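# Put blue foam block, else yellow sponge, in tote

## Task

Look over the desks in the room. If any desk holds a blue foam block, place that block in the tote beside the door; if no desk has one, place the yellow sponge in that tote. The placed item must lie fully inside the tote with no part sticking out past its rim. Nothing new may end up on the floor, the cartons must stay standing on their desks, and the robot must not topple or finish leaning. The result only counts if it stays in place without the robot holding it.

## Robot and tools

Robot: a Hello Robot Stretch 3 with one arm. It has a two-wheel base (0.33 m long, 0.34 m wide), a lift that moves the arm up and down a mast, and a telescoping arm that sticks out to the robot's RIGHT side. The base cannot slide sideways; to move the gripper forward or back you drive the base. Turning in place pivots about the point midway between the drive wheels, 0.05 m behind the front edge. With arm retracted and wrist folded, the sweep radius of a turn is 0.28 m; an unfolded level wrist reaches past that.

Frames: the base frame has its origin on the floor between the drive wheels, x forward, y left, z up. hand_pose is reported in it, located where closed fingertips meet; with all wrist joints at zero its x axis points up, y points back along the arm toward the mast, z toward the rear. The odometry frame is the base frame at scene start. base_odometry counts wheel rotation only (slip looks like travel); heading runs -3.142 to 3.142, positive left.

execute_actions: argument "actions" is a list with exactly one action (or empty, which just returns state and pictures). An action may carry "base", "joints", and optional "contact_limits"; its motions start at once and may finish at different times. "base" holds one command only: {"translate_m": d}, a relative straight drive in metres from the current base position, forward positive, range -1 to 1; or {"rotate_rad": d}, a relative turn in place in radians, counter-clockwise (left) positive, range -3.2 to 3.2. Base offsets are measured from the last reported state. "joints" is a map from joint name to an absolute target: lift_m 0 to 1.1 (arm height, metres); arm_m 0 to 0.52 (extension, metres); wrist_yaw_rad -1.345 to 4.42 (0 along the arm, positive swings toward front, 3.0 folds over base); wrist_pitch_rad -1.57 to 0.451 (0 level, negative tips fingers down); wrist_roll_rad -2.911 to 2.911 (0 means fingers side by side, level); gripper_m -0.089 to 0.179 (larger is wider; real fingertip gap is 0.007 m less when nearly shut, 0.025 m less when fully open, zero below 0.007); head_pan_rad -3.953 to 1.73 (0 forward, positive left, -1.57 looks along the arm); head_tilt_rad -1.53 to 0.419 (negative looks down). Joints omitted may still be driving to earlier targets. "contact_limits" takes only arm_m, a motor_effort percentage 1 to 100 at which arm motion halts with contact_stop; lower is gentler but too low stops immediately. "cameras" picks images: head_camera, nav_camera, wrist_camera, or all; null/omitted gives all, [] none. Unknown keys or out-of-range numbers reject the whole call. An action lasts at most 15 s. Example: {"base": {"translate_m": 0.3}, "joints": {"head_pan_rad": -0.8}}.

wait: "seconds" 0 to 10; commands nothing and returns state and images. zoom_image: "camera" plus "region" [x0, y0, x1, y1] in pixels of that camera's latest full image, at most 504 by 504. finished_scene: "scene" number; ends the scene irreversibly and reports success; the goal must already hold and remain stable. If a result reports a stop, later calls in the same reply are skipped.

Result lines: base_status and joint_status tell how each motion ended: done (for the base, wheels turned the full amount, even with slip), off_target (resting short and possibly still pushing), contact_stop, time_out, torque_fault. After the last three the old target is dropped. Arm and lift stop and go slack after pushing firmly; a slack lift may sink under load or be pushed up when fingers close on a surface. Base, wrist and head never contact-stop and will keep pushing. A wrist servo under prolonged strain shuts off for 10 s. on_its_own lists uncommanded behaviour; "held at" is the held target. motor_effort gives percent effort (peak in brackets), positive toward higher values, with sizeable fixed and random error; positive wheel effort drives forward. turned_by_wheels and turned_by_imu show rotation since last result; base_tilt in degrees (forward, right positive, up to about 4 degrees bias). lidar_m: 12 ranges in metres, 30-degree sectors starting straight ahead and going counter-clockwise (4th left, 7th behind, 10th right), plane 0.17 m up, range 0.15 to 12 m, "-" nothing; blind to clear objects and sometimes thin legs; the robot can block sectors 5, 6, 9, 10 when the lift is low. wrist_depth_mm and head_depth_mm: 7x7 grids of median depth in mm (45 to 1000 and 280 to 4000), head grid is sideways.

Cameras: head_camera and nav_camera move with the head pan/tilt; wrist_camera rides on the gripper. Intrinsics: head 896x504, nav fisheye 672x504, wrist 644x364.

Speed: the base is fast (0.30 m/s, 1.9 rad/s) only when stowed: lift_m under 0.30, arm_m under 0.03, wrist_yaw_rad over 2.54; otherwise 0.10 m/s and 0.63 rad/s.

Gripping: command gripper_m below the item's width; release by going at least 0.02 above the contact value. Readings do not confirm a hold. Squeezing too hard triggers a stall guard that weakens the grip.

Avoid: folding or unfolding the wrist unless lift_m is 0.32 to 0.95, wrist_pitch_rad -0.4 and roll near 0 (after folding the lift may go to 0.25). With wrist_yaw_rad below -0.4 keep pitch at -0.5 or lower. Pushing into rigid things with the gripper above about 0.45 m, repeat pushes after a contact_stop, or driving while the gripper grips or pushes something fixed can topple the robot; snagging furniture while reversing is riskiest. If leaning, back off in small steps, free the gripper, and lower lift_m to about 0.2. Avoid dropping, slamming or hard pushing, knocking cartons over, or leaving items on the floor. Loose objects may occasionally get nudged by outside forces. The simulation keeps running while you compose replies.

Each tool is called after "Request:" by a JSON object that holds its "op" and its "data".

## Session

Request:
{"op": "execute_actions", "data": {"actions": []}}

Scene clock: 0.00 s.
base_odometry: x=+0.000 y=+0.000 heading=+0.000 (m, m, rad; odometry frame)
turned_by_wheels: +0.000 (rad since the last result)
turned_by_imu: +0.000 (rad since the last result)
base_tilt: forward=+0.2 right=-0.1 (deg)
lidar_m: 2.21 2.19 2.35 1.73 1.99 2.28 1.52 1.61 2.07 1.77 1.50 1.82
head_depth_mm: 1940 2814 2872 2864 2843 2837 2568 / 1953 2741 2821 2791 2752 2735 2547 / 1948 2679 2692 2667 2670 2677 2560 / 1711 2616 2629 2616 2557 2578 2417 / 1731 2529 2557 2527 2397 2484 2453 / 1728 2468 2486 2456 1848 2419 2398 / 1954 2404 2394 2374 1798 2359 2348
base_status: not commanded
joint_positions: lift_m=+0.336 arm_m=+0.001 wrist_yaw_rad=+2.974 wrist_pitch_rad=-0.447 wrist_roll_rad=+0.013 gripper_m=+0.037 head_pan_rad=-0.018 head_tilt_rad=-0.001
joint_status: not commanded
motor_effort: left_wheel=+0 right_wheel=-1 lift_m=+32 arm_m=-1 wrist_yaw_rad=-1 wrist_pitch_rad=+7 wrist_roll_rad=+0 gripper_m=+0 head_pan_rad=+0 head_tilt_rad=+2 (%)
hand_pose: x=+0.0155 y=+0.0713 z=+0.3425 quat_wxyz=(+0.215, +0.704, +0.097, +0.670) (m; base frame)
wrist_depth_mm: - - - - - - - / - - - - - - - / - - - - 952 919 891 / 828 819 783 778 755 743 716 / 675 662 - 635 643 602 597 / 573 565 - 554 - 527 514 / 495 503 - - 466 455 457
pictures: head_camera (sideways: a quarter turn clockwise sets it upright), nav_camera (sideways: a quarter turn counterclockwise sets it upright), wrist_camera
Images, in order (width x height): head_camera 896x504, nav_camera 672x504, wrist_camera 644x364.

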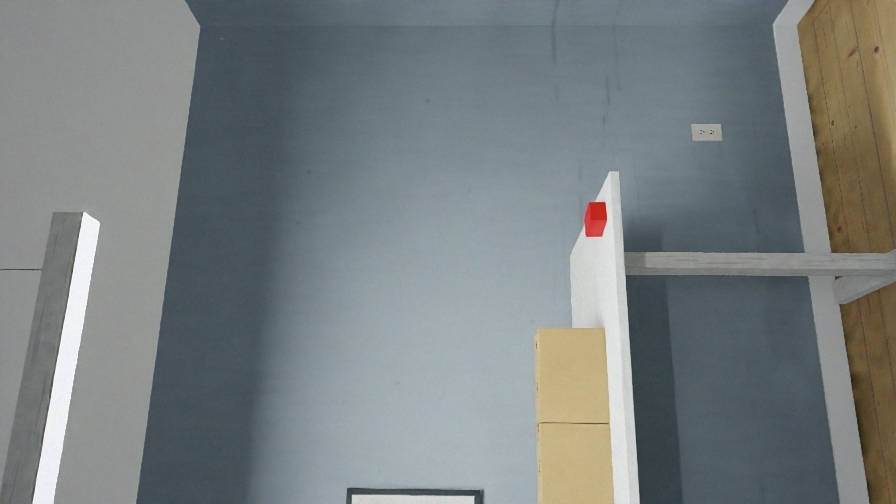

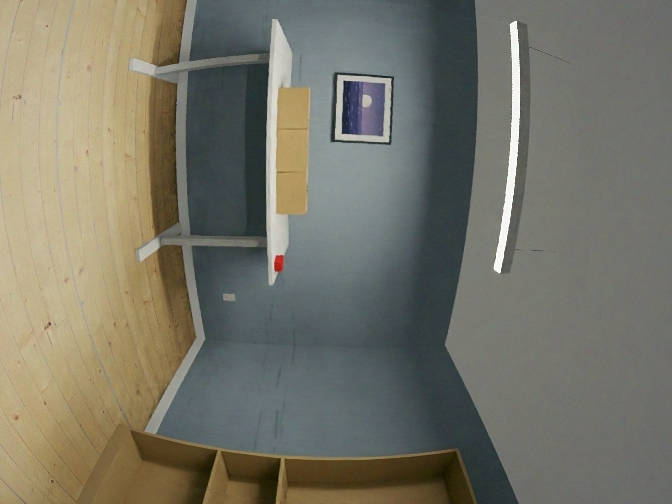

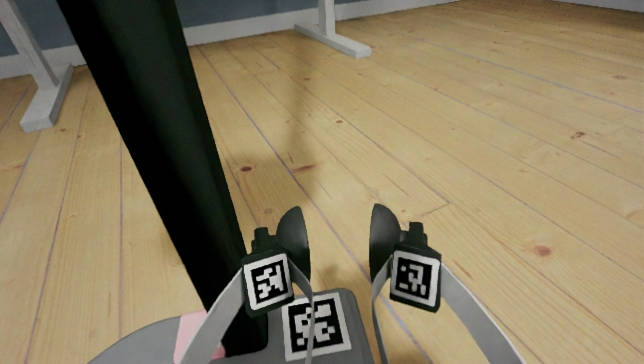

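Tall desk; things may hide behind cartons.

Request:
{"op": "execute_actions", "data": {"actions": [{"joints":{"head_pan_rad":1.6,"head_tilt_rad":-0.3}}], "cameras": ["head_camera","nav_camera"]}}

Request:
{"op": "execute_actions", "data": {"actions": [{"joints":{"head_pan_rad":-1.5}}], "cameras": ["nav_camera"]}}

Request:
{"op": "execute_actions", "data": {"actions": [{"joints":{"head_pan_rad":-3.1}}], "cameras": ["nav_camera"]}}

Scene clock: 5.67 s.
base_odometry: x=+0.000 y=+0.000 heading=+0.000 (m, m, rad; odometry frame)
turned_by_wheels: +0.000 (rad since the last result)
turned_by_imu: +0.000 (rad since the last result)
base_tilt: forward=+0.2 right=+0.0 (deg)
lidar_m: 2.20 2.19 2.36 1.74 1.99 2.27 1.51 1.62 2.06 1.77 1.50 1.82
head_depth_mm: 1953 2032 2140 2239 2409 2126 1654 / 1905 2010 2070 1660 2279 1924 1665 / 1864 1948 2010 1400 2250 2126 1651 / 1808 1901 1945 1354 2206 2107 1651 / 1771 1836 1909 1330 2107 2122 1646 / 1725 1808 1879 1288 2060 2104 1640 / 1692 1760 1813 1251 2010 2056 1642
base_status: not commanded
joint_positions: lift_m=+0.336 arm_m=+0.001 wrist_yaw_rad=+2.974 wrist_pitch_rad=-0.447 wrist_roll_rad=+0.013 gripper_m=+0.037 head_pan_rad=+1.593 head_tilt_rad=-0.296
joint_status: all done
motor_effort: left_wheel=+0(0) right_wheel=-1(1) lift_m=+32(32) arm_m=-1(1) wrist_yaw_rad=+0(0) wrist_pitch_rad=+7(7) wrist_roll_rad=+0(0) gripper_m=+0(0) head_pan_rad=+2(30) head_tilt_rad=-1(20) (%)
hand_pose: x=+0.0155 y=+0.0713 z=+0.3425 quat_wxyz=(+0.215, +0.704, +0.097, +0.670) (m; base frame)
wrist_depth_mm: - - - - - - - / - - - - - - - / - - - 987 967 912 892 / 837 812 784 777 761 737 725 / 684 667 - 646 640 609 602 / 573 564 - 555 - 524 515 / 497 503 - - 466 457 449
pictures: head_camera (sideways: a quarter turn clockwise sets it upright), nav_camera (sideways: a quarter turn counterclockwise sets it upright)
Images, in order (width x height): head_camera 896x504, nav_camera 672x504.

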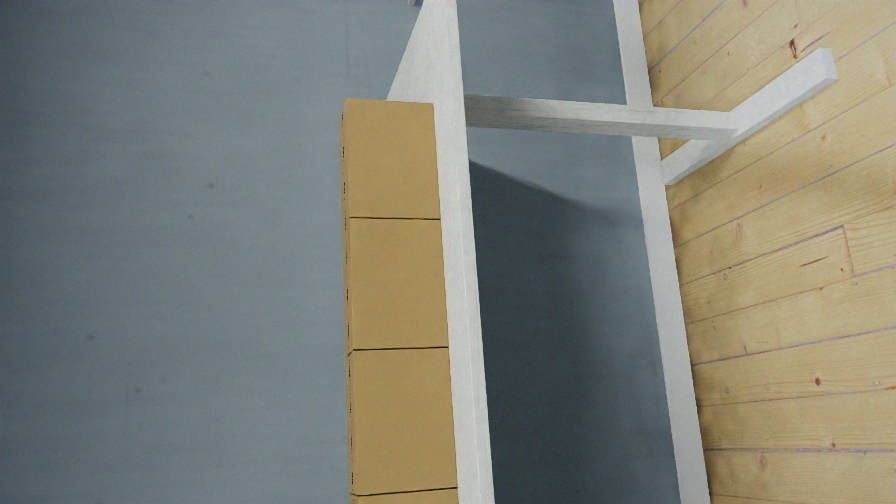

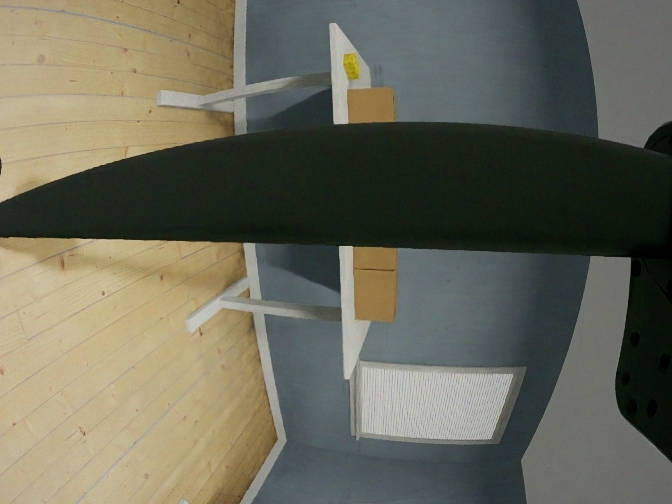

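Scene clock: 7.60 s.
base_odometry: x=+0.000 y=+0.000 heading=+0.000 (m, m, rad; odometry frame)
turned_by_wheels: +0.000 (rad since the last result)
turned_by_imu: +0.000 (rad since the last result)
base_tilt: forward=+0.2 right=+0.0 (deg)
lidar_m: 2.20 2.20 2.36 1.74 1.99 2.26 1.52 1.61 2.06 1.77 1.50 1.82
head_depth_mm: 1640 1732 1803 1914 2008 2084 1655 / 1619 1680 1776 1857 1976 2037 1672 / 1592 1649 1739 1835 1915 1994 1646 / 1566 1632 1707 1794 1880 1972 1606 / 1548 1611 1689 1765 1853 1941 1573 / 1515 1587 1657 1739 1824 1880 1652 / 1493 1546 1621 1698 1779 1861 1655
base_status: not commanded
joint_positions: lift_m=+0.336 arm_m=+0.001 wrist_yaw_rad=+2.974 wrist_pitch_rad=-0.447 wrist_roll_rad=+0.013 gripper_m=+0.037 head_pan_rad=-1.493 head_tilt_rad=-0.296
joint_status: all done
motor_effort: left_wheel=+1(0) right_wheel=+0(1) lift_m=+31(32) arm_m=-1(1) wrist_yaw_rad=+2(0) wrist_pitch_rad=+7(7) wrist_roll_rad=+0(0) gripper_m=+0(0) head_pan_rad=-2(29) head_tilt_rad=-1(1) (%)
hand_pose: x=+0.0155 y=+0.0713 z=+0.3425 quat_wxyz=(+0.215, +0.704, +0.097, +0.670) (m; base frame)
wrist_depth_mm: - - - - - - - / - - - - - - - / - - - 970 956 917 903 / 826 811 788 770 745 730 727 / 676 662 - 646 649 618 594 / 574 560 - 555 - 529 517 / 496 504 - - 466 455 448
pictures: nav_camera (sideways: a quarter turn counterclockwise sets it upright)
Images, in order (width x height): nav_camera 672x504.

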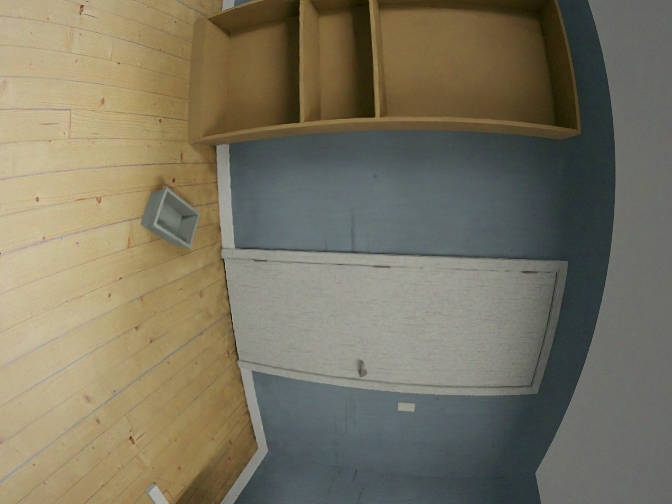

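Scene clock: 8.93 s.
base_odometry: x=+0.000 y=+0.000 heading=+0.000 (m, m, rad; odometry frame)
turned_by_wheels: +0.000 (rad since the last result)
turned_by_imu: +0.000 (rad since the last result)
base_tilt: forward=+0.2 right=+0.0 (deg)
lidar_m: 2.21 2.20 2.35 1.74 2.00 2.27 1.52 1.61 2.06 1.76 1.50 1.82
head_depth_mm: 2116 2219 2353 2490 2594 2106 1651 / 2061 2180 2278 2399 2532 2126 1650 / 2023 2136 2207 1871 2401 2037 1642 / 1973 2069 2148 2285 2336 2024 1642 / 1935 2026 2084 1539 1913 2014 1644 / 1901 1994 2022 1515 2282 2041 1655 / 1870 1956 1995 1480 2242 2102 1651
base_status: not commanded
joint_positions: lift_m=+0.336 arm_m=+0.001 wrist_yaw_rad=+2.974 wrist_pitch_rad=-0.447 wrist_roll_rad=+0.013 gripper_m=+0.037 head_pan_rad=-3.093 head_tilt_rad=-0.296
joint_status: all done
motor_effort: left_wheel=+1(0) right_wheel=-1(1) lift_m=+31(32) arm_m=-1(1) wrist_yaw_rad=+1(0) wrist_pitch_rad=+7(7) wrist_roll_rad=+0(0) gripper_m=+1(0) head_pan_rad=-2(29) head_tilt_rad=-1(1) (%)
hand_pose: x=+0.0155 y=+0.0713 z=+0.3425 quat_wxyz=(+0.215, +0.704, +0.097, +0.670) (m; base frame)
wrist_depth_mm: - - - - - - - / - - - - - - - / - - 999 987 946 924 880 / 824 807 786 779 759 734 728 / 674 662 - 637 640 612 598 / 571 566 - 552 - 528 513 / 491 506 - - 462 455 454
pictures: nav_camera (sideways: a quarter turn counterclockwise sets it upright)
Images, in order (width x height): nav_camera 672x504.

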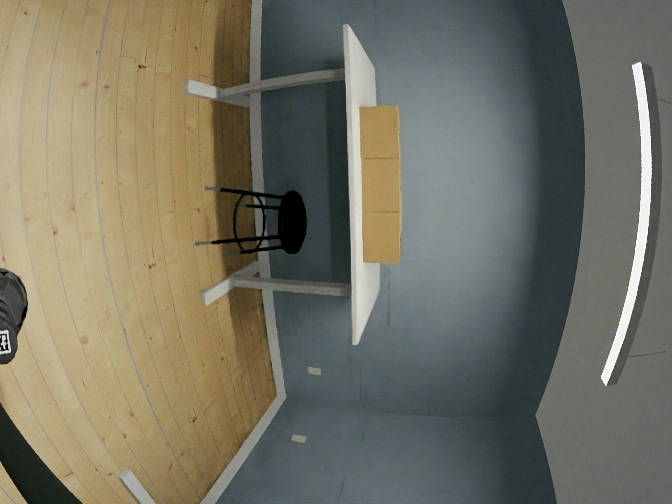

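Request:
{"op": "execute_actions", "data": {"actions": [{"base":{"rotate_rad":0.98},"joints":{"head_pan_rad":0,"lift_m":0.27,"head_tilt_rad":-0.5}}], "cameras": []}}

Request:
{"op": "execute_actions", "data": {"actions": [{"base":{"translate_m":1}}], "cameras": ["nav_camera"]}}

Scene clock: 18.97 s.
base_odometry: x=+0.000 y=+0.000 heading=+0.980 (m, m, rad; odometry frame)
turned_by_wheels: +0.980 (rad since the last result)
turned_by_imu: +0.988 (rad since the last result)
base_tilt: forward=+0.2 right=+0.0 (deg)
lidar_m: 2.47 1.74 1.60 2.20 2.21 1.61 2.14 1.78 1.50 1.82 2.21 2.19
head_depth_mm: 2349 2485 2637 2747 2118 1684 1393 / 2510 2648 2841 2860 2124 1673 1389 / 2670 2824 3027 2900 2119 1684 1392 / 2653 2877 3131 2870 2115 1674 1384 / 2412 2594 2742 2801 2106 1670 1378 / 2179 2338 2507 2604 2116 1671 1382 / 2033 2138 2255 2419 2096 1669 1384
base_status: done
joint_positions: lift_m=+0.270 arm_m=+0.001 wrist_yaw_rad=+2.974 wrist_pitch_rad=-0.448 wrist_roll_rad=+0.013 gripper_m=+0.037 head_pan_rad=-0.007 head_tilt_rad=-0.494
joint_status: all done
motor_effort: left_wheel=-3(9) right_wheel=+1(6) lift_m=+20(26) arm_m=-1(1) wrist_yaw_rad=-1(1) wrist_pitch_rad=+8(8) wrist_roll_rad=+0(0) gripper_m=+0(1) head_pan_rad=+2(29) head_tilt_rad=-1(16) (%)
hand_pose: x=+0.0155 y=+0.0712 z=+0.2766 quat_wxyz=(+0.215, +0.704, +0.098, +0.670) (m; base frame)
wrist_depth_mm: - - - - - - - / - - - - - - - / 914 875 867 832 825 794 769 / 717 690 675 663 643 627 613 / 577 568 - 559 551 528 513 / 489 506 - - - 450 441 / - - - - 400 389 390
pictures: none
No camera images: the call's "cameras" was empty. Leave "cameras" out to get every camera's image.

Scene clock: 23.90 s.
base_odometry: x=+0.557 y=+0.830 heading=+0.980 (m, m, rad; odometry frame)
turned_by_wheels: +0.000 (rad since the last result)
turned_by_imu: +0.006 (rad since the last result)
base_tilt: forward=+0.2 right=+0.0 (deg)
lidar_m: 1.67 1.37 0.91 1.50 2.35 2.45 2.79 2.15 2.13 1.84 1.79 1.34
head_depth_mm: 1609 1723 1842 1973 2049 1686 1395 / 1735 1849 1980 2126 2101 1687 1389 / 1856 1988 2122 2322 2108 1668 1383 / 1802 1944 2105 2315 2100 1668 1385 / 1634 1746 1852 2028 2037 1666 1378 / 1477 1590 1693 1821 1920 1664 1379 / 1362 1447 1524 1636 1750 1661 1374
base_status: done
joint_positions: lift_m=+0.270 arm_m=+0.001 wrist_yaw_rad=+2.974 wrist_pitch_rad=-0.448 wrist_roll_rad=+0.013 gripper_m=+0.037 head_pan_rad=-0.007 head_tilt_rad=-0.495
joint_status: not commanded
motor_effort: left_wheel=-3(8) right_wheel=+1(6) lift_m=+19(20) arm_m=-1(1) wrist_yaw_rad=-1(1) wrist_pitch_rad=+8(8) wrist_roll_rad=+0(0) gripper_m=+0(1) head_pan_rad=+2(3) head_tilt_rad=-2(1) (%)
hand_pose: x=+0.0155 y=+0.0712 z=+0.2765 quat_wxyz=(+0.215, +0.704, +0.098, +0.670) (m; base frame)
wrist_depth_mm: - - - - - - - / - - - - - - 991 / 934 883 857 831 807 758 763 / 718 698 679 659 648 630 611 / 581 563 - 564 548 524 516 / 495 498 - - - 452 444 / - - - - 399 393 385
pictures: nav_camera (sideways: a quarter turn counterclockwise sets it upright)
Images, in order (width x height): nav_camera 672x504.

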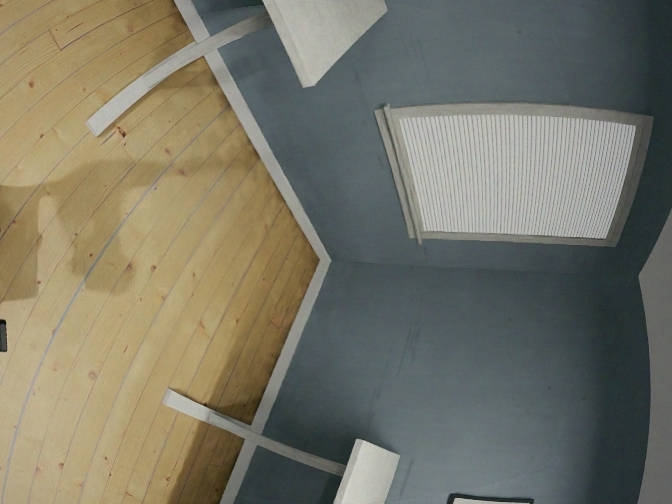

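Request:
{"op": "execute_actions", "data": {"actions": [{"base":{"rotate_rad":-0.15}}], "cameras": []}}

Request:
{"op": "execute_actions", "data": {"actions": [{"base":{"translate_m":1},"joints":{"head_pan_rad":-3.75,"head_tilt_rad":-0.3}}], "cameras": ["nav_camera"]}}

Request:
{"op": "execute_actions", "data": {"actions": [{"base":{"translate_m":0.25},"joints":{"head_pan_rad":-1.8}}], "cameras": ["nav_camera"]}}

Scene clock: 32.60 s.
base_odometry: x=+0.557 y=+0.830 heading=+0.830 (m, m, rad; odometry frame)
turned_by_wheels: -0.150 (rad since the last result)
turned_by_imu: -0.151 (rad since the last result)
base_tilt: forward=+0.2 right=-0.1 (deg)
lidar_m: 1.86 1.41 0.92 1.42 1.97 2.51 2.78 2.48 2.13 2.49 1.83 1.33
head_depth_mm: 1528 1630 1746 1869 1975 1675 1387 / 1607 1715 1847 1987 2068 1686 1389 / 1689 1807 1954 2117 2106 1667 1384 / 1778 1924 2071 2253 2110 1679 1379 / 1875 1994 2165 2342 2097 1677 1389 / 1723 1826 1941 2076 2073 1677 1391 / 1552 1637 1723 1828 1914 1661 1381
base_status: done
joint_positions: lift_m=+0.270 arm_m=+0.001 wrist_yaw_rad=+2.974 wrist_pitch_rad=-0.448 wrist_roll_rad=+0.013 gripper_m=+0.037 head_pan_rad=-0.007 head_tilt_rad=-0.495
joint_status: not commanded
motor_effort: left_wheel=+3(10) right_wheel=-2(5) lift_m=+19(20) arm_m=-1(1) wrist_yaw_rad=+0(1) wrist_pitch_rad=+8(8) wrist_roll_rad=+0(0) gripper_m=+1(0) head_pan_rad=+2(2) head_tilt_rad=-1(2) (%)
hand_pose: x=+0.0155 y=+0.0712 z=+0.2765 quat_wxyz=(+0.215, +0.704, +0.098, +0.670) (m; base frame)
wrist_depth_mm: - - - - - - - / - - - - - - - / 927 870 880 829 784 779 764 / 717 696 671 658 639 632 607 / 589 566 - 559 548 522 510 / 493 505 - - - 450 438 / - - - - 400 393 386
pictures: none
No camera images: the call's "cameras" was empty. Leave "cameras" out to get every camera's image.

Scene clock: 37.53 s.
base_odometry: x=+1.232 y=+1.568 heading=+0.830 (m, m, rad; odometry frame)
turned_by_wheels: +0.000 (rad since the last result)
turned_by_imu: +0.006 (rad since the last result)
base_tilt: forward=+0.2 right=-0.1 (deg)
lidar_m: 0.96 0.87 0.84 0.88 1.22 2.10 4.01 2.94 1.84 0.71 0.76 0.92
head_depth_mm: 2410 2394 2402 1182 836 2076 1636 / 3358 3349 3079 954 837 2079 1633 / 3354 3515 1670 1081 833 2077 1626 / 3385 3541 3611 1725 2556 2078 1633 / 3371 3506 3676 3842 2863 2062 1631 / 3317 3462 3623 3850 2846 2079 1622 / 3340 3492 3573 3757 2827 2063 1626
base_status: done
joint_positions: lift_m=+0.270 arm_m=+0.001 wrist_yaw_rad=+2.974 wrist_pitch_rad=-0.448 wrist_roll_rad=+0.013 gripper_m=+0.037 head_pan_rad=-3.743 head_tilt_rad=-0.310
joint_status: all done
motor_effort: left_wheel=+3(14) right_wheel=-2(5) lift_m=+20(19) arm_m=-1(1) wrist_yaw_rad=+1(1) wrist_pitch_rad=+8(8) wrist_roll_rad=+0(0) gripper_m=+0(0) head_pan_rad=-2(29) head_tilt_rad=+5(20) (%)
hand_pose: x=+0.0155 y=+0.0711 z=+0.2765 quat_wxyz=(+0.215, +0.704, +0.098, +0.670) (m; base frame)
wrist_depth_mm: 707 - 982 900 811 733 679 / 802 - - - 886 797 725 / 839 845 862 842 794 791 746 / 702 694 675 653 650 625 611 / 582 570 - 562 547 523 515 / 487 507 - - - 450 443 / - - - - 397 389 387
pictures: nav_camera (sideways: a quarter turn counterclockwise sets it upright)
Images, in order (width x height): nav_camera 672x504.

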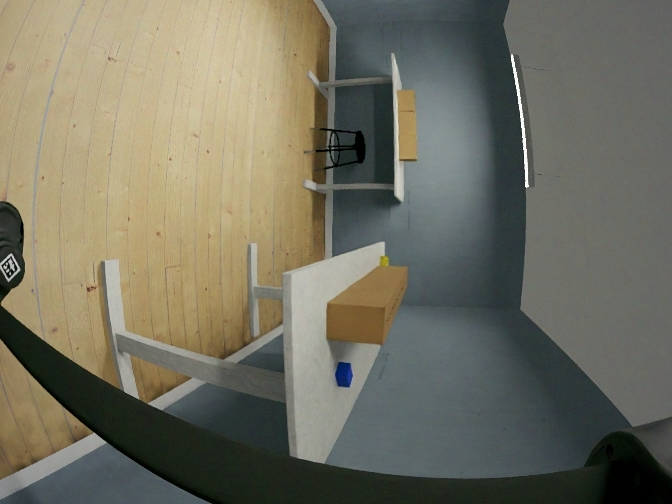

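Scene clock: 40.13 s.
base_odometry: x=+1.401 y=+1.753 heading=+0.830 (m, m, rad; odometry frame)
turned_by_wheels: +0.000 (rad since the last result)
turned_by_imu: +0.002 (rad since the last result)
base_tilt: forward=+0.2 right=-0.1 (deg)
lidar_m: 0.75 0.73 0.71 0.74 1.03 2.29 3.88 2.86 1.91 0.71 0.73 0.71
head_depth_mm: 2590 2703 2816 1287 795 598 1628 / 2675 2796 2842 904 794 621 1635 / 2617 2776 2894 1016 792 651 1625 / 1930 2021 2083 1177 792 648 1593 / 1527 1586 1666 1284 791 776 826 / 1246 1251 1342 1280 790 1441 1518 / 1038 1070 1131 1119 788 1216 1271
base_status: done
joint_positions: lift_m=+0.270 arm_m=+0.001 wrist_yaw_rad=+2.974 wrist_pitch_rad=-0.448 wrist_roll_rad=+0.013 gripper_m=+0.037 head_pan_rad=-1.807 head_tilt_rad=-0.309
joint_status: all done
motor_effort: left_wheel=+2(13) right_wheel=-2(5) lift_m=+19(20) arm_m=-1(1) wrist_yaw_rad=-1(1) wrist_pitch_rad=+8(8) wrist_roll_rad=+0(0) gripper_m=+1(1) head_pan_rad=+2(29) head_tilt_rad=+4(4) (%)
hand_pose: x=+0.0155 y=+0.0711 z=+0.2765 quat_wxyz=(+0.215, +0.704, +0.098, +0.670) (m; base frame)
wrist_depth_mm: - - 867 766 692 618 582 / - - 939 840 757 676 622 / 894 873 847 846 780 723 668 / 704 706 671 658 651 638 609 / 586 567 - 553 548 523 517 / 495 510 - - - 453 437 / - - - - 398 394 385
pictures: nav_camera (sideways: a quarter turn counterclockwise sets it upright)
Images, in order (width x height): nav_camera 672x504.

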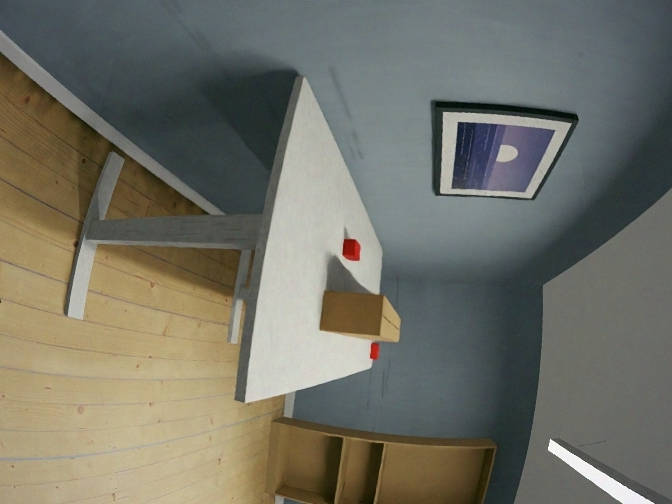

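Request:
{"op": "execute_actions", "data": {"actions": [{"base":{"rotate_rad":2.26}}], "cameras": []}}

Request:
{"op": "execute_actions", "data": {"actions": [{"base":{"translate_m":0.68}}], "cameras": []}}

Request:
{"op": "execute_actions", "data": {"actions": [{"base":{"rotate_rad":1.89},"joints":{"head_pan_rad":-1.57,"head_tilt_rad":-0.6}}], "cameras": ["nav_camera","head_camera"]}}

Scene clock: 48.63 s.
base_odometry: x=+1.401 y=+1.753 heading=+3.090 (m, m, rad; odometry frame)
turned_by_wheels: +2.260 (rad since the last result)
turned_by_imu: +2.277 (rad since the last result)
base_tilt: forward=+0.2 right=-0.1 (deg)
lidar_m: 1.06 3.65 3.69 2.86 0.70 0.72 0.72 0.71 0.79 0.72 0.71 0.79
head_depth_mm: 815 842 871 899 928 968 997 / 803 843 893 950 1001 1057 1115 / 753 794 835 882 935 992 1058 / 712 746 781 824 868 923 974 / 662 693 724 762 801 831 908 / 635 661 691 721 756 784 846 / 604 627 655 683 713 736 793
base_status: done
joint_positions: lift_m=+0.270 arm_m=+0.001 wrist_yaw_rad=+2.974 wrist_pitch_rad=-0.448 wrist_roll_rad=+0.013 gripper_m=+0.037 head_pan_rad=-1.807 head_tilt_rad=-0.309
joint_status: not commanded
motor_effort: left_wheel=-3(12) right_wheel=+1(7) lift_m=+19(20) arm_m=-1(1) wrist_yaw_rad=+1(0) wrist_pitch_rad=+8(8) wrist_roll_rad=+0(0) gripper_m=+0(0) head_pan_rad=+3(2) head_tilt_rad=+4(4) (%)
hand_pose: x=+0.0155 y=+0.0711 z=+0.2765 quat_wxyz=(+0.215, +0.704, +0.098, +0.670) (m; base frame)
wrist_depth_mm: - - - - - - - / - - - - - - 995 / 920 872 872 846 807 781 767 / 648 670 677 666 643 630 610 / 576 567 - 564 551 523 515 / 492 512 - - - 453 442 / - - - - 402 391 382
pictures: none
No camera images: the call's "cameras" was empty. Leave "cameras" out to get every camera's image.

Scene clock: 52.53 s.
base_odometry: x=+0.722 y=+1.788 heading=+3.090 (m, m, rad; odometry frame)
turned_by_wheels: +0.000 (rad since the last result)
turned_by_imu: +0.004 (rad since the last result)
base_tilt: forward=+0.2 right=+0.0 (deg)
lidar_m: 0.39 1.63 3.59 3.11 2.30 1.26 1.37 1.12 0.59 0.49 0.49 0.54
head_depth_mm: 563 596 632 672 720 752 845 / 527 556 587 623 663 699 768 / 496 522 548 580 614 651 684 / 468 491 516 542 572 606 616 / 441 460 477 500 526 556 574 / 413 433 453 476 500 527 555 / 406 422 440 459 481 502 528
base_status: done
joint_positions: lift_m=+0.270 arm_m=+0.001 wrist_yaw_rad=+2.974 wrist_pitch_rad=-0.448 wrist_roll_rad=+0.013 gripper_m=+0.037 head_pan_rad=-1.807 head_tilt_rad=-0.309
joint_status: not commanded
motor_effort: left_wheel=-3(10) right_wheel=+1(6) lift_m=+20(19) arm_m=-1(1) wrist_yaw_rad=+1(1) wrist_pitch_rad=+8(8) wrist_roll_rad=+0(0) gripper_m=+0(0) head_pan_rad=+3(2) head_tilt_rad=+4(4) (%)
hand_pose: x=+0.0155 y=+0.0711 z=+0.2765 quat_wxyz=(+0.215, +0.704, +0.098, +0.670) (m; base frame)
wrist_depth_mm: - - - - - - - / - - - - - - - / 915 875 868 845 808 788 766 / 707 695 674 662 646 628 624 / 575 566 - 562 546 499 509 / 493 506 - - - 447 417 / - - - - 402 392 382
pictures: none
No camera images: the call's "cameras" was empty. Leave "cameras" out to get every camera's image.

Scene clock: 55.07 s.
base_odometry: x=+0.722 y=+1.788 heading=-1.304 (m, m, rad; odometry frame)
turned_by_wheels: +1.890 (rad since the last result)
turned_by_imu: +1.904 (rad since the last result)
base_tilt: forward=+0.2 right=+0.0 (deg)
lidar_m: 2.98 1.95 1.27 1.36 0.71 0.51 0.49 0.50 0.40 0.39 3.06 3.12
head_depth_mm: 1582 1397 894 642 500 409 1248 / 2331 1480 897 642 500 409 639 / 2942 1484 894 640 499 409 606 / 2947 1478 892 639 499 409 1245 / 2874 774 524 576 499 408 1243 / 2888 703 510 565 498 408 1235 / 2846 3137 514 574 497 408 1246
base_status: done
joint_positions: lift_m=+0.270 arm_m=+0.001 wrist_yaw_rad=+2.974 wrist_pitch_rad=-0.448 wrist_roll_rad=+0.013 gripper_m=+0.037 head_pan_rad=-1.577 head_tilt_rad=-0.593
joint_status: all done
motor_effort: left_wheel=-2(12) right_wheel=+2(7) lift_m=+19(19) arm_m=-2(1) wrist_yaw_rad=+0(1) wrist_pitch_rad=+8(8) wrist_roll_rad=+0(0) gripper_m=+0(1) head_pan_rad=+3(15) head_tilt_rad=-2(23) (%)
hand_pose: x=+0.0155 y=+0.0711 z=+0.2765 quat_wxyz=(+0.215, +0.704, +0.098, +0.670) (m; base frame)
wrist_depth_mm: 741 - - - - - - / 750 - - - - - 970 / 713 876 858 829 809 791 760 / 658 689 669 653 645 631 611 / 580 572 - 568 553 523 515 / 493 503 - - - 449 439 / - - - - 399 389 387
pictures: head_camera (sideways: a quarter turn clockwise sets it upright), nav_camera (sideways: a quarter turn counterclockwise sets it upright)
Images, in order (width x height): head_camera 896x504, nav_camera 672x504.

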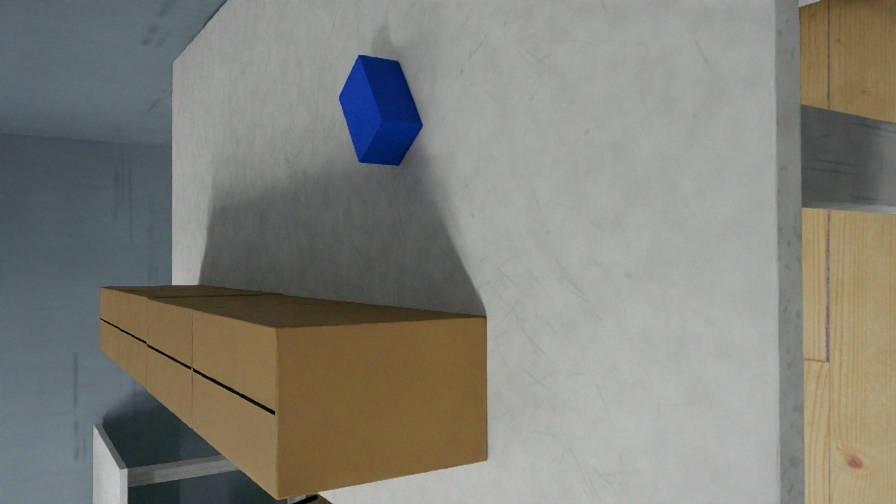

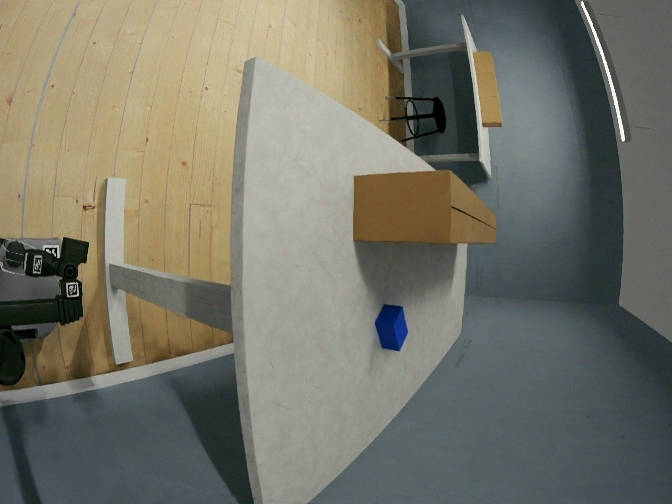

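Request:
{"op": "execute_actions", "data": {"actions": [{"base":{"rotate_rad":1.55}}], "cameras": []}}

Request:
{"op": "execute_actions", "data": {"actions": [{"base":{"translate_m":0.08},"joints":{"lift_m":0.5,"wrist_pitch_rad":-0.4}}], "cameras": []}}

Request:
{"op": "execute_actions", "data": {"actions": [{"joints":{"lift_m":0.9,"wrist_yaw_rad":0,"gripper_m":0.17}}], "cameras": []}}

Request:
{"op": "execute_actions", "data": {"actions": [{"joints":{"lift_m":1.08,"wrist_pitch_rad":-0.3}}], "cameras": []}}

Request:
{"op": "execute_actions", "data": {"actions": [{"base":{"rotate_rad":-1.57}}]}}

Scene clock: 68.10 s.
base_odometry: x=+0.722 y=+1.788 heading=+0.246 (m, m, rad; odometry frame)
turned_by_wheels: +1.550 (rad since the last result)
turned_by_imu: +1.561 (rad since the last result)
base_tilt: forward=+0.2 right=-0.1 (deg)
lidar_m: 1.36 0.72 0.51 0.49 0.50 0.40 0.39 2.94 3.41 2.99 2.01 1.27
head_depth_mm: 2774 3032 3173 2400 1869 1535 1304 / 2794 3045 3125 2392 1863 1538 1292 / 2798 3046 3127 2403 1861 1533 1299 / 2814 3067 3226 2370 1866 1524 1295 / 2812 3076 3235 2388 1864 1522 1293 / 2793 3063 3214 2398 1868 1533 1296 / 2795 3051 3235 2390 1870 1523 1293
base_status: done
joint_positions: lift_m=+0.270 arm_m=+0.001 wrist_yaw_rad=+2.974 wrist_pitch_rad=-0.448 wrist_roll_rad=+0.013 gripper_m=+0.037 head_pan_rad=-1.577 head_tilt_rad=-0.593
joint_status: not commanded
motor_effort: left_wheel=-3(12) right_wheel=+1(6) lift_m=+19(20) arm_m=-2(2) wrist_yaw_rad=+0(0) wrist_pitch_rad=+8(8) wrist_roll_rad=-1(0) gripper_m=+1(0) head_pan_rad=+3(2) head_tilt_rad=-2(2) (%)
hand_pose: x=+0.0155 y=+0.0711 z=+0.2765 quat_wxyz=(+0.215, +0.704, +0.098, +0.670) (m; base frame)
wrist_depth_mm: 434 - 479 507 535 570 600 / 475 - 529 547 587 625 677 / 512 532 579 612 646 684 721 / 558 577 623 634 650 635 619 / 550 567 - 564 549 520 516 / 478 507 - - - 446 440 / - - - - 400 391 386
pictures: none
No camera images: the call's "cameras" was empty. Leave "cameras" out to get every camera's image.

Scene clock: 71.03 s.
base_odometry: x=+0.799 y=+1.807 heading=+0.246 (m, m, rad; odometry frame)
turned_by_wheels: +0.000 (rad since the last result)
turned_by_imu: +0.000 (rad since the last result)
base_tilt: forward=+0.2 right=+0.0 (deg)
lidar_m: 1.27 0.73 0.52 0.49 0.51 0.67 0.47 3.12 3.13 2.99 1.22 1.20
head_depth_mm: 2735 3030 3177 2408 1859 1535 1301 / 2813 3053 3148 2388 1855 1535 1293 / 2792 3056 3137 2399 1869 1528 1298 / 2791 3050 3160 2394 1866 1539 1293 / 2814 3061 3210 2392 1867 1530 1296 / 2781 3032 3279 2398 1864 1526 1295 / 2808 3015 3227 2400 1863 1526 1294
base_status: done
joint_positions: lift_m=+0.500 arm_m=+0.001 wrist_yaw_rad=+2.974 wrist_pitch_rad=-0.419 wrist_roll_rad=+0.013 gripper_m=+0.037 head_pan_rad=-1.577 head_tilt_rad=-0.593
joint_status: all done
motor_effort: left_wheel=-3(9) right_wheel=+1(5) lift_m=+41(43) arm_m=-2(2) wrist_yaw_rad=+0(0) wrist_pitch_rad=+11(14) wrist_roll_rad=+0(0) gripper_m=+0(0) head_pan_rad=+3(2) head_tilt_rad=-3(2) (%)
hand_pose: x=+0.0161 y=+0.0747 z=+0.5119 quat_wxyz=(+0.205, +0.706, +0.088, +0.673) (m; base frame)
wrist_depth_mm: 430 - 483 509 529 565 590 / 468 - 518 554 578 621 663 / 511 - 574 609 653 686 743 / 557 585 639 672 724 778 868 / 614 651 699 758 810 836 855 / 682 726 - 769 - 733 713 / 660 676 - 661 646 635 625
pictures: none
No camera images: the call's "cameras" was empty. Leave "cameras" out to get every camera's image.

Scene clock: 75.50 s.
base_odometry: x=+0.799 y=+1.807 heading=+0.246 (m, m, rad; odometry frame)
turned_by_wheels: +0.000 (rad since the last result)
turned_by_imu: +0.000 (rad since the last result)
base_tilt: forward=+0.3 right=+0.0 (deg)
lidar_m: 1.28 0.73 0.52 0.49 0.50 0.67 0.47 3.15 3.14 2.99 1.22 1.20
head_depth_mm: 2707 3082 3177 2392 1868 1594 - / 2811 3052 3100 2412 1862 1575 - / 2801 3070 3124 2375 1877 - - / 2800 3058 3144 2369 1861 1562 1330 / 2822 3070 3202 2384 1850 1529 1269 / 2812 3070 3237 2376 1863 1522 1297 / 2771 3038 3173 2387 1856 1532 1298
base_status: not commanded
joint_positions: lift_m=+0.900 arm_m=+0.001 wrist_yaw_rad=+0.002 wrist_pitch_rad=-0.419 wrist_roll_rad=+0.013 gripper_m=+0.170 head_pan_rad=-1.577 head_tilt_rad=-0.593
joint_status: all done
motor_effort: left_wheel=-3(3) right_wheel=+1(1) lift_m=+41(42) arm_m=-1(2) wrist_yaw_rad=-2(4) wrist_pitch_rad=+11(11) wrist_roll_rad=-1(0) gripper_m=+0(100) head_pan_rad=+2(2) head_tilt_rad=-2(3) (%)
hand_pose: x=-0.0210 y=-0.3707 z=+0.9120 quat_wxyz=(+0.688, +0.147, -0.696, -0.148) (m; base frame)
wrist_depth_mm: 806 - - - - - - / - - - - - - - / - - - - - - - / - - - - - - - / - - - - - - - / - - - - - - - / - - - - - - -
pictures: none
No camera images: the call's "cameras" was empty. Leave "cameras" out to get every camera's image.

Scene clock: 77.97 s.
base_odometry: x=+0.799 y=+1.807 heading=+0.246 (m, m, rad; odometry frame)
turned_by_wheels: +0.000 (rad since the last result)
turned_by_imu: +0.000 (rad since the last result)
base_tilt: forward=+0.2 right=-0.1 (deg)
lidar_m: 1.28 0.73 0.52 0.49 0.50 0.67 0.47 3.14 3.13 2.98 1.23 1.21
head_depth_mm: 2710 - - - - - 1244 / 2763 - - - - - - / 2770 - - - - - 1265 / 2791 2995 3122 2577 1799 1529 1294 / 2802 3058 3252 2414 1854 1530 1303 / 2789 3084 3205 2293 1866 1533 1296 / 2784 3036 3216 2383 1853 1530 1292
base_status: not commanded
joint_positions: lift_m=+1.080 arm_m=+0.001 wrist_yaw_rad=+0.002 wrist_pitch_rad=-0.320 wrist_roll_rad=+0.013 gripper_m=+0.170 head_pan_rad=-1.577 head_tilt_rad=-0.593
joint_status: all done
motor_effort: left_wheel=-3(3) right_wheel=+2(1) lift_m=+41(44) arm_m=-2(2) wrist_yaw_rad=-1(3) wrist_pitch_rad=+12(13) wrist_roll_rad=+0(0) gripper_m=+1(1) head_pan_rad=+3(3) head_tilt_rad=-3(2) (%)
hand_pose: x=-0.0210 y=-0.3821 z=+1.1148 quat_wxyz=(+0.694, +0.113, -0.702, -0.113) (m; base frame)
wrist_depth_mm: - - - - - - - / 890 - - - - - - / 862 - - - - - - / - - - - - - - / - - - - - - - / - - - - - - - / - - - - - - -
pictures: none
No camera images: the call's "cameras" was empty. Leave "cameras" out to get every camera's image.

Scene clock: 81.40 s.
base_odometry: x=+0.799 y=+1.807 heading=-1.324 (m, m, rad; odometry frame)
turned_by_wheels: -1.570 (rad since the last result)
turned_by_imu: -1.586 (rad since the last result)
base_tilt: forward=+0.3 right=+0.0 (deg)
lidar_m: 2.98 1.22 1.21 1.27 0.73 0.52 0.49 0.51 0.67 0.47 3.13 3.12
head_depth_mm: 1450 - - - - - 1245 / 2069 - - - - - - / 2956 - - - - - 773 / 3004 1627 844 696 483 1449 1269 / 2913 865 671 638 498 1450 1294 / 2963 700 590 611 497 1454 1298 / 2935 2892 604 634 497 1418 1289
base_status: done
joint_positions: lift_m=+1.080 arm_m=+0.001 wrist_yaw_rad=+0.002 wrist_pitch_rad=-0.320 wrist_roll_rad=+0.013 gripper_m=+0.170 head_pan_rad=-1.577 head_tilt_rad=-0.593
joint_status: not commanded
motor_effort: left_wheel=+4(8) right_wheel=-2(5) lift_m=+41(40) arm_m=-2(2) wrist_yaw_rad=+0(3) wrist_pitch_rad=+12(12) wrist_roll_rad=+0(0) gripper_m=+0(1) head_pan_rad=+3(2) head_tilt_rad=-2(3) (%)
hand_pose: x=-0.0212 y=-0.3821 z=+1.1148 quat_wxyz=(+0.694, +0.113, -0.702, -0.113) (m; base frame)
wrist_depth_mm: - - - - - 788 539 / - - 450 - - 809 538 / - - 382 744 720 687 553 / - 609 412 543 527 511 492 / - 448 433 426 419 409 411 / - - 357 351 341 336 338 / 315 299 301 296 293 287 276
pictures: head_camera (sideways: a quarter turn clockwise sets it upright), nav_camera (sideways: a quarter turn counterclockwise sets it upright), wrist_camera
Images, in order (width x height): head_camera 896x504, nav_camera 672x504, wrist_camera 644x364.

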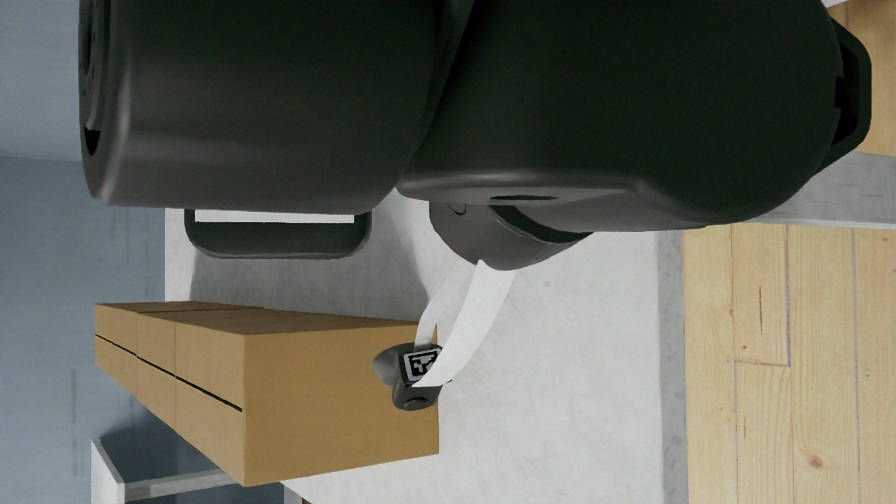

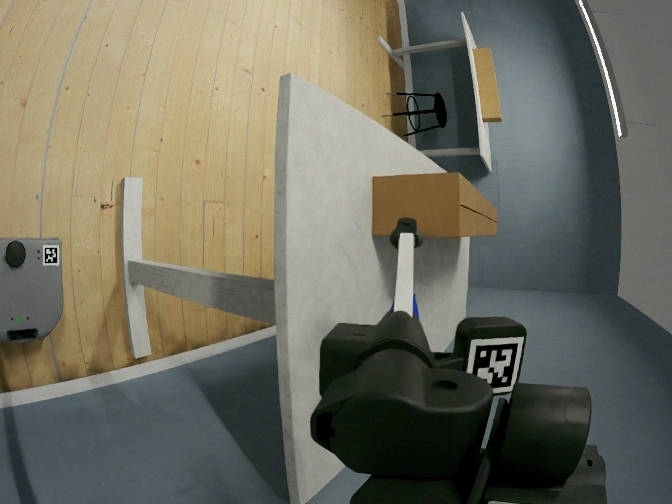

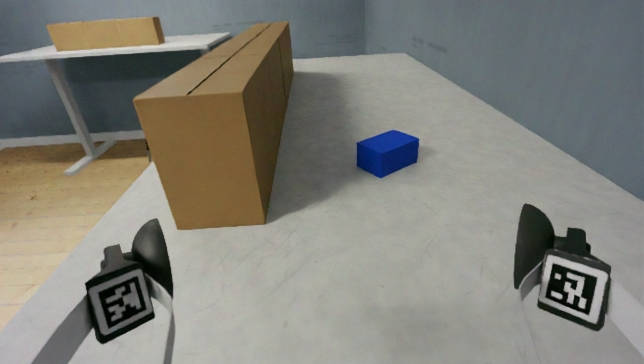

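Request:
{"op": "execute_actions", "data": {"actions": [{"base":{"translate_m":-0.1},"joints":{"lift_m":0.98,"arm_m":0.12}}], "cameras": ["wrist_camera","head_camera"]}}

Request:
{"op": "execute_actions", "data": {"actions": [{"joints":{"arm_m":0.24}}], "cameras": ["wrist_camera","head_camera"]}}

Scene clock: 87.17 s.
base_odometry: x=+0.775 y=+1.904 heading=-1.324 (m, m, rad; odometry frame)
turned_by_wheels: +0.000 (rad since the last result)
turned_by_imu: +0.000 (rad since the last result)
base_tilt: forward=+0.3 right=-0.1 (deg)
lidar_m: 3.07 1.28 1.33 1.27 0.58 0.41 0.39 0.40 0.53 0.47 3.16 3.23
head_depth_mm: 1161 1171 1049 - - 1196 1198 / 1659 1427 1010 - - 1458 1296 / 2872 1478 947 - - 1491 1294 / 2990 1477 919 640 491 659 797 / 3017 1417 892 665 498 657 1239 / 2937 891 798 638 497 1450 1300 / 2952 698 601 628 496 1453 1292
base_status: done
joint_positions: lift_m=+0.980 arm_m=+0.120 wrist_yaw_rad=+0.001 wrist_pitch_rad=-0.320 wrist_roll_rad=+0.013 gripper_m=+0.170 head_pan_rad=-1.577 head_tilt_rad=-0.593
joint_status: all done
motor_effort: left_wheel=+4(5) right_wheel=-2(6) lift_m=+19(38) arm_m=+2(4) wrist_yaw_rad=+0(1) wrist_pitch_rad=+11(12) wrist_roll_rad=+0(0) gripper_m=+1(0) head_pan_rad=+2(2) head_tilt_rad=-2(2) (%)
hand_pose: x=-0.0212 y=-0.5003 z=+1.0157 quat_wxyz=(+0.694, +0.113, -0.702, -0.113) (m; base frame)
wrist_depth_mm: 240 352 757 - - 611 414 / 240 347 640 753 702 592 420 / 255 338 486 400 448 434 397 / 276 322 348 341 329 320 310 / 288 289 272 267 260 256 257 / 233 - 224 220 215 210 213 / 202 188 189 187 183 181 173
pictures: head_camera (sideways: a quarter turn clockwise sets it upright), wrist_camera
Images, in order (width x height): head_camera 896x504, wrist_camera 644x364.

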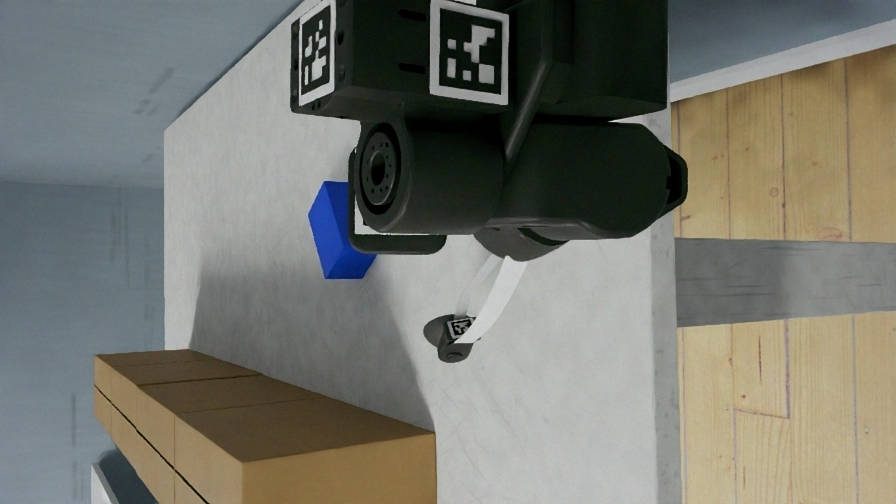

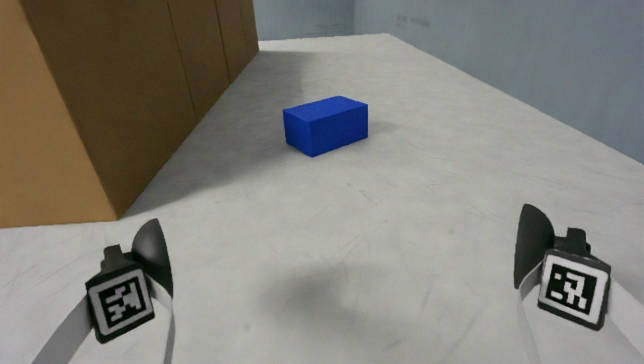

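Scene clock: 89.30 s.
base_odometry: x=+0.775 y=+1.904 heading=-1.324 (m, m, rad; odometry frame)
turned_by_wheels: +0.000 (rad since the last result)
turned_by_imu: +0.000 (rad since the last result)
base_tilt: forward=+0.2 right=+0.0 (deg)
lidar_m: 3.09 1.28 1.33 1.27 0.58 0.41 0.39 0.40 0.53 0.47 3.05 3.22
head_depth_mm: 1164 1165 - 615 500 1130 1202 / 1658 1523 - 582 500 1422 1295 / 2899 1484 - - 499 1456 1295 / 2990 1480 893 614 498 657 795 / 3014 1417 892 638 498 658 1238 / 2897 889 798 636 497 1448 1294 / 2948 700 601 629 497 1449 1291
base_status: not commanded
joint_positions: lift_m=+0.980 arm_m=+0.240 wrist_yaw_rad=+0.001 wrist_pitch_rad=-0.320 wrist_roll_rad=+0.013 gripper_m=+0.170 head_pan_rad=-1.577 head_tilt_rad=-0.593
joint_status: all done
motor_effort: left_wheel=+4(4) right_wheel=-2(3) lift_m=+19(19) arm_m=+2(3) wrist_yaw_rad=-1(1) wrist_pitch_rad=+12(12) wrist_roll_rad=+0(0) gripper_m=+1(1) head_pan_rad=+2(2) head_tilt_rad=-2(3) (%)
hand_pose: x=-0.0212 y=-0.6203 z=+1.0157 quat_wxyz=(+0.694, +0.113, -0.702, -0.113) (m; base frame)
wrist_depth_mm: 248 363 798 - - 605 406 / 245 358 654 753 702 575 414 / 242 351 485 468 446 430 396 / 239 324 347 289 324 319 312 / 234 281 273 266 259 256 256 / 222 - 222 219 214 211 211 / 201 187 189 186 183 180 172
pictures: head_camera (sideways: a quarter turn clockwise sets it upright), wrist_camera
Images, in order (width x height): head_camera 896x504, wrist_camera 644x364.

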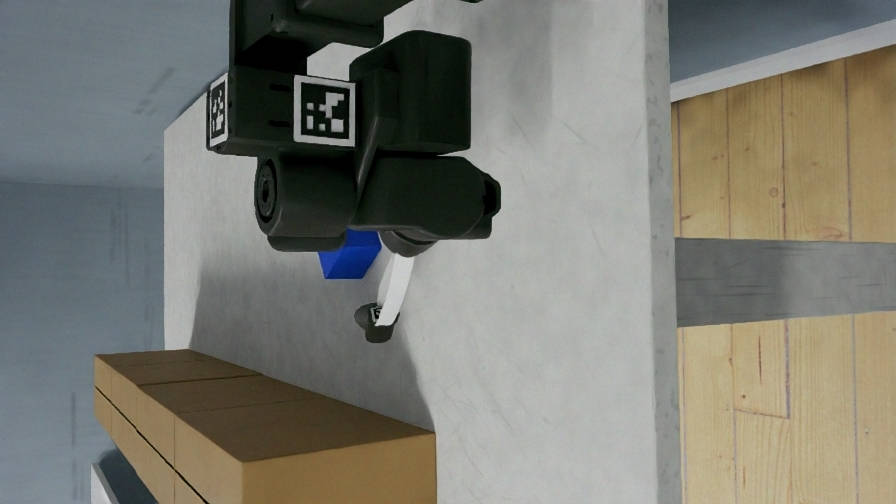

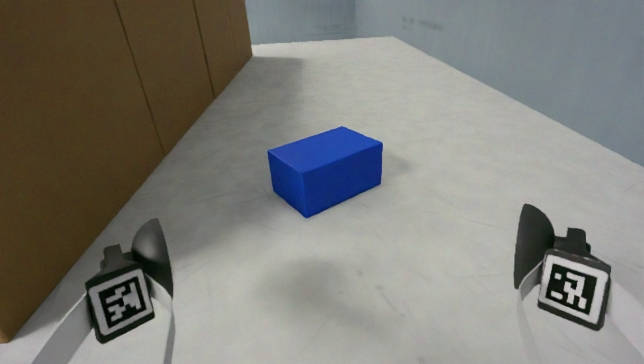

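Request:
{"op": "execute_actions", "data": {"actions": [{"joints":{"lift_m":0.94,"arm_m":0.3}}], "cameras": []}}

Request:
{"op": "execute_actions", "data": {"actions": [{"joints":{"arm_m":0.36}}], "cameras": ["wrist_camera","head_camera"]}}

Scene clock: 96.67 s.
base_odometry: x=+0.775 y=+1.904 heading=-1.324 (m, m, rad; odometry frame)
turned_by_wheels: +0.000 (rad since the last result)
turned_by_imu: +0.000 (rad since the last result)
base_tilt: forward=+0.2 right=+0.0 (deg)
lidar_m: 3.08 1.28 1.32 1.27 0.58 0.41 0.39 0.40 0.53 0.47 3.17 3.22
head_depth_mm: 1160 1163 - 615 492 1130 1202 / 1645 1420 - 592 500 1422 1291 / 2860 1469 - - 498 1461 1296 / 2994 1473 918 615 498 658 794 / 2988 1418 890 638 498 657 1240 / 2924 892 797 637 497 1457 1294 / 2933 698 599 628 496 1446 1296
base_status: not commanded
joint_positions: lift_m=+0.940 arm_m=+0.300 wrist_yaw_rad=+0.001 wrist_pitch_rad=-0.320 wrist_roll_rad=+0.013 gripper_m=+0.170 head_pan_rad=-1.577 head_tilt_rad=-0.593
joint_status: all done
motor_effort: left_wheel=+4(4) right_wheel=-3(3) lift_m=+19(16) arm_m=+2(3) wrist_yaw_rad=-1(2) wrist_pitch_rad=+12(12) wrist_roll_rad=+0(0) gripper_m=+1(1) head_pan_rad=+2(2) head_tilt_rad=-3(2) (%)
hand_pose: x=-0.0212 y=-0.6803 z=+0.9757 quat_wxyz=(+0.694, +0.113, -0.702, -0.113) (m; base frame)
wrist_depth_mm: 253 374 800 - - 603 406 / 249 362 580 569 534 503 406 / 247 332 370 231 334 328 317 / 242 275 252 212 242 242 236 / 216 220 207 202 197 194 194 / 176 - 170 166 163 160 161 / - 142 144 141 139 137 131
pictures: none
No camera images: the call's "cameras" was empty. Leave "cameras" out to get every camera's image.

Scene clock: 98.27 s.
base_odometry: x=+0.775 y=+1.904 heading=-1.324 (m, m, rad; odometry frame)
turned_by_wheels: +0.000 (rad since the last result)
turned_by_imu: +0.000 (rad since the last result)
base_tilt: forward=+0.2 right=+0.0 (deg)
lidar_m: 3.07 1.28 1.33 1.27 0.58 0.41 0.39 0.40 0.54 0.47 3.06 3.21
head_depth_mm: 1167 1167 - 617 499 1126 1196 / 1655 1479 - 617 500 1427 1295 / 2862 1475 - 615 498 1451 1294 / 2991 1464 891 614 499 658 797 / 2981 1421 915 639 498 657 1241 / 2925 888 798 638 498 1450 1298 / 2932 697 600 629 496 1449 1286
base_status: not commanded
joint_positions: lift_m=+0.940 arm_m=+0.360 wrist_yaw_rad=+0.001 wrist_pitch_rad=-0.320 wrist_roll_rad=+0.013 gripper_m=+0.170 head_pan_rad=-1.577 head_tilt_rad=-0.593
joint_status: all done
motor_effort: left_wheel=+4(4) right_wheel=-3(3) lift_m=+19(19) arm_m=+2(3) wrist_yaw_rad=-1(2) wrist_pitch_rad=+11(12) wrist_roll_rad=+0(0) gripper_m=+0(0) head_pan_rad=+2(2) head_tilt_rad=-2(2) (%)
hand_pose: x=-0.0212 y=-0.7403 z=+0.9757 quat_wxyz=(+0.694, +0.113, -0.702, -0.113) (m; base frame)
wrist_depth_mm: 257 376 812 - 972 594 399 / 252 369 587 567 529 503 403 / 250 338 369 354 340 327 316 / 245 272 238 166 184 242 236 / 215 220 191 155 189 194 194 / 177 - 169 161 163 160 161 / - 142 144 141 139 137 131
pictures: head_camera (sideways: a quarter turn clockwise sets it upright), wrist_camera
Images, in order (width x height): head_camera 896x504, wrist_camera 644x364.

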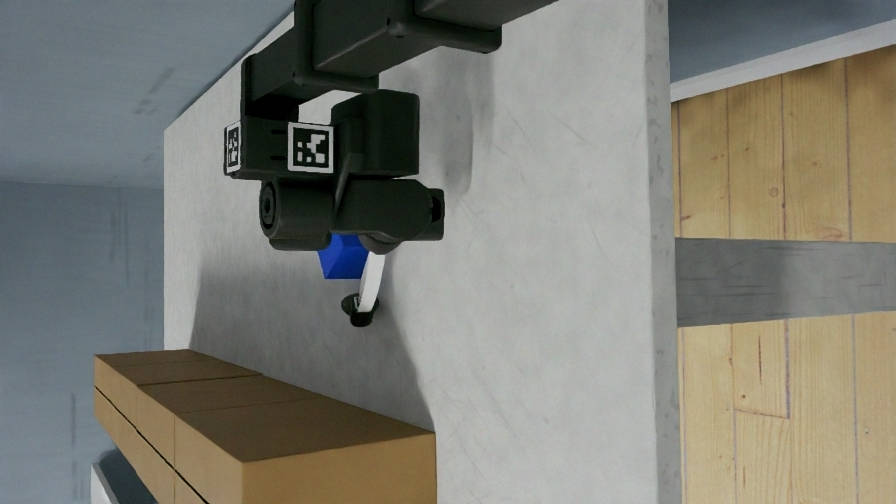

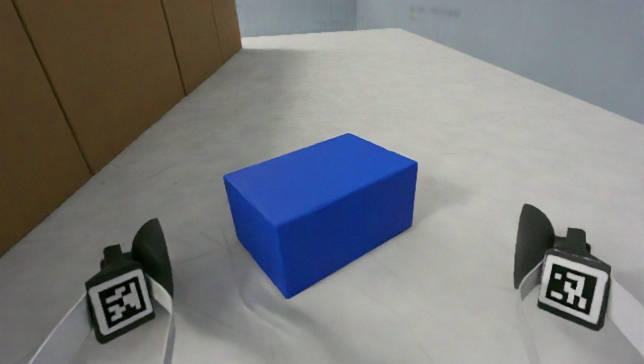

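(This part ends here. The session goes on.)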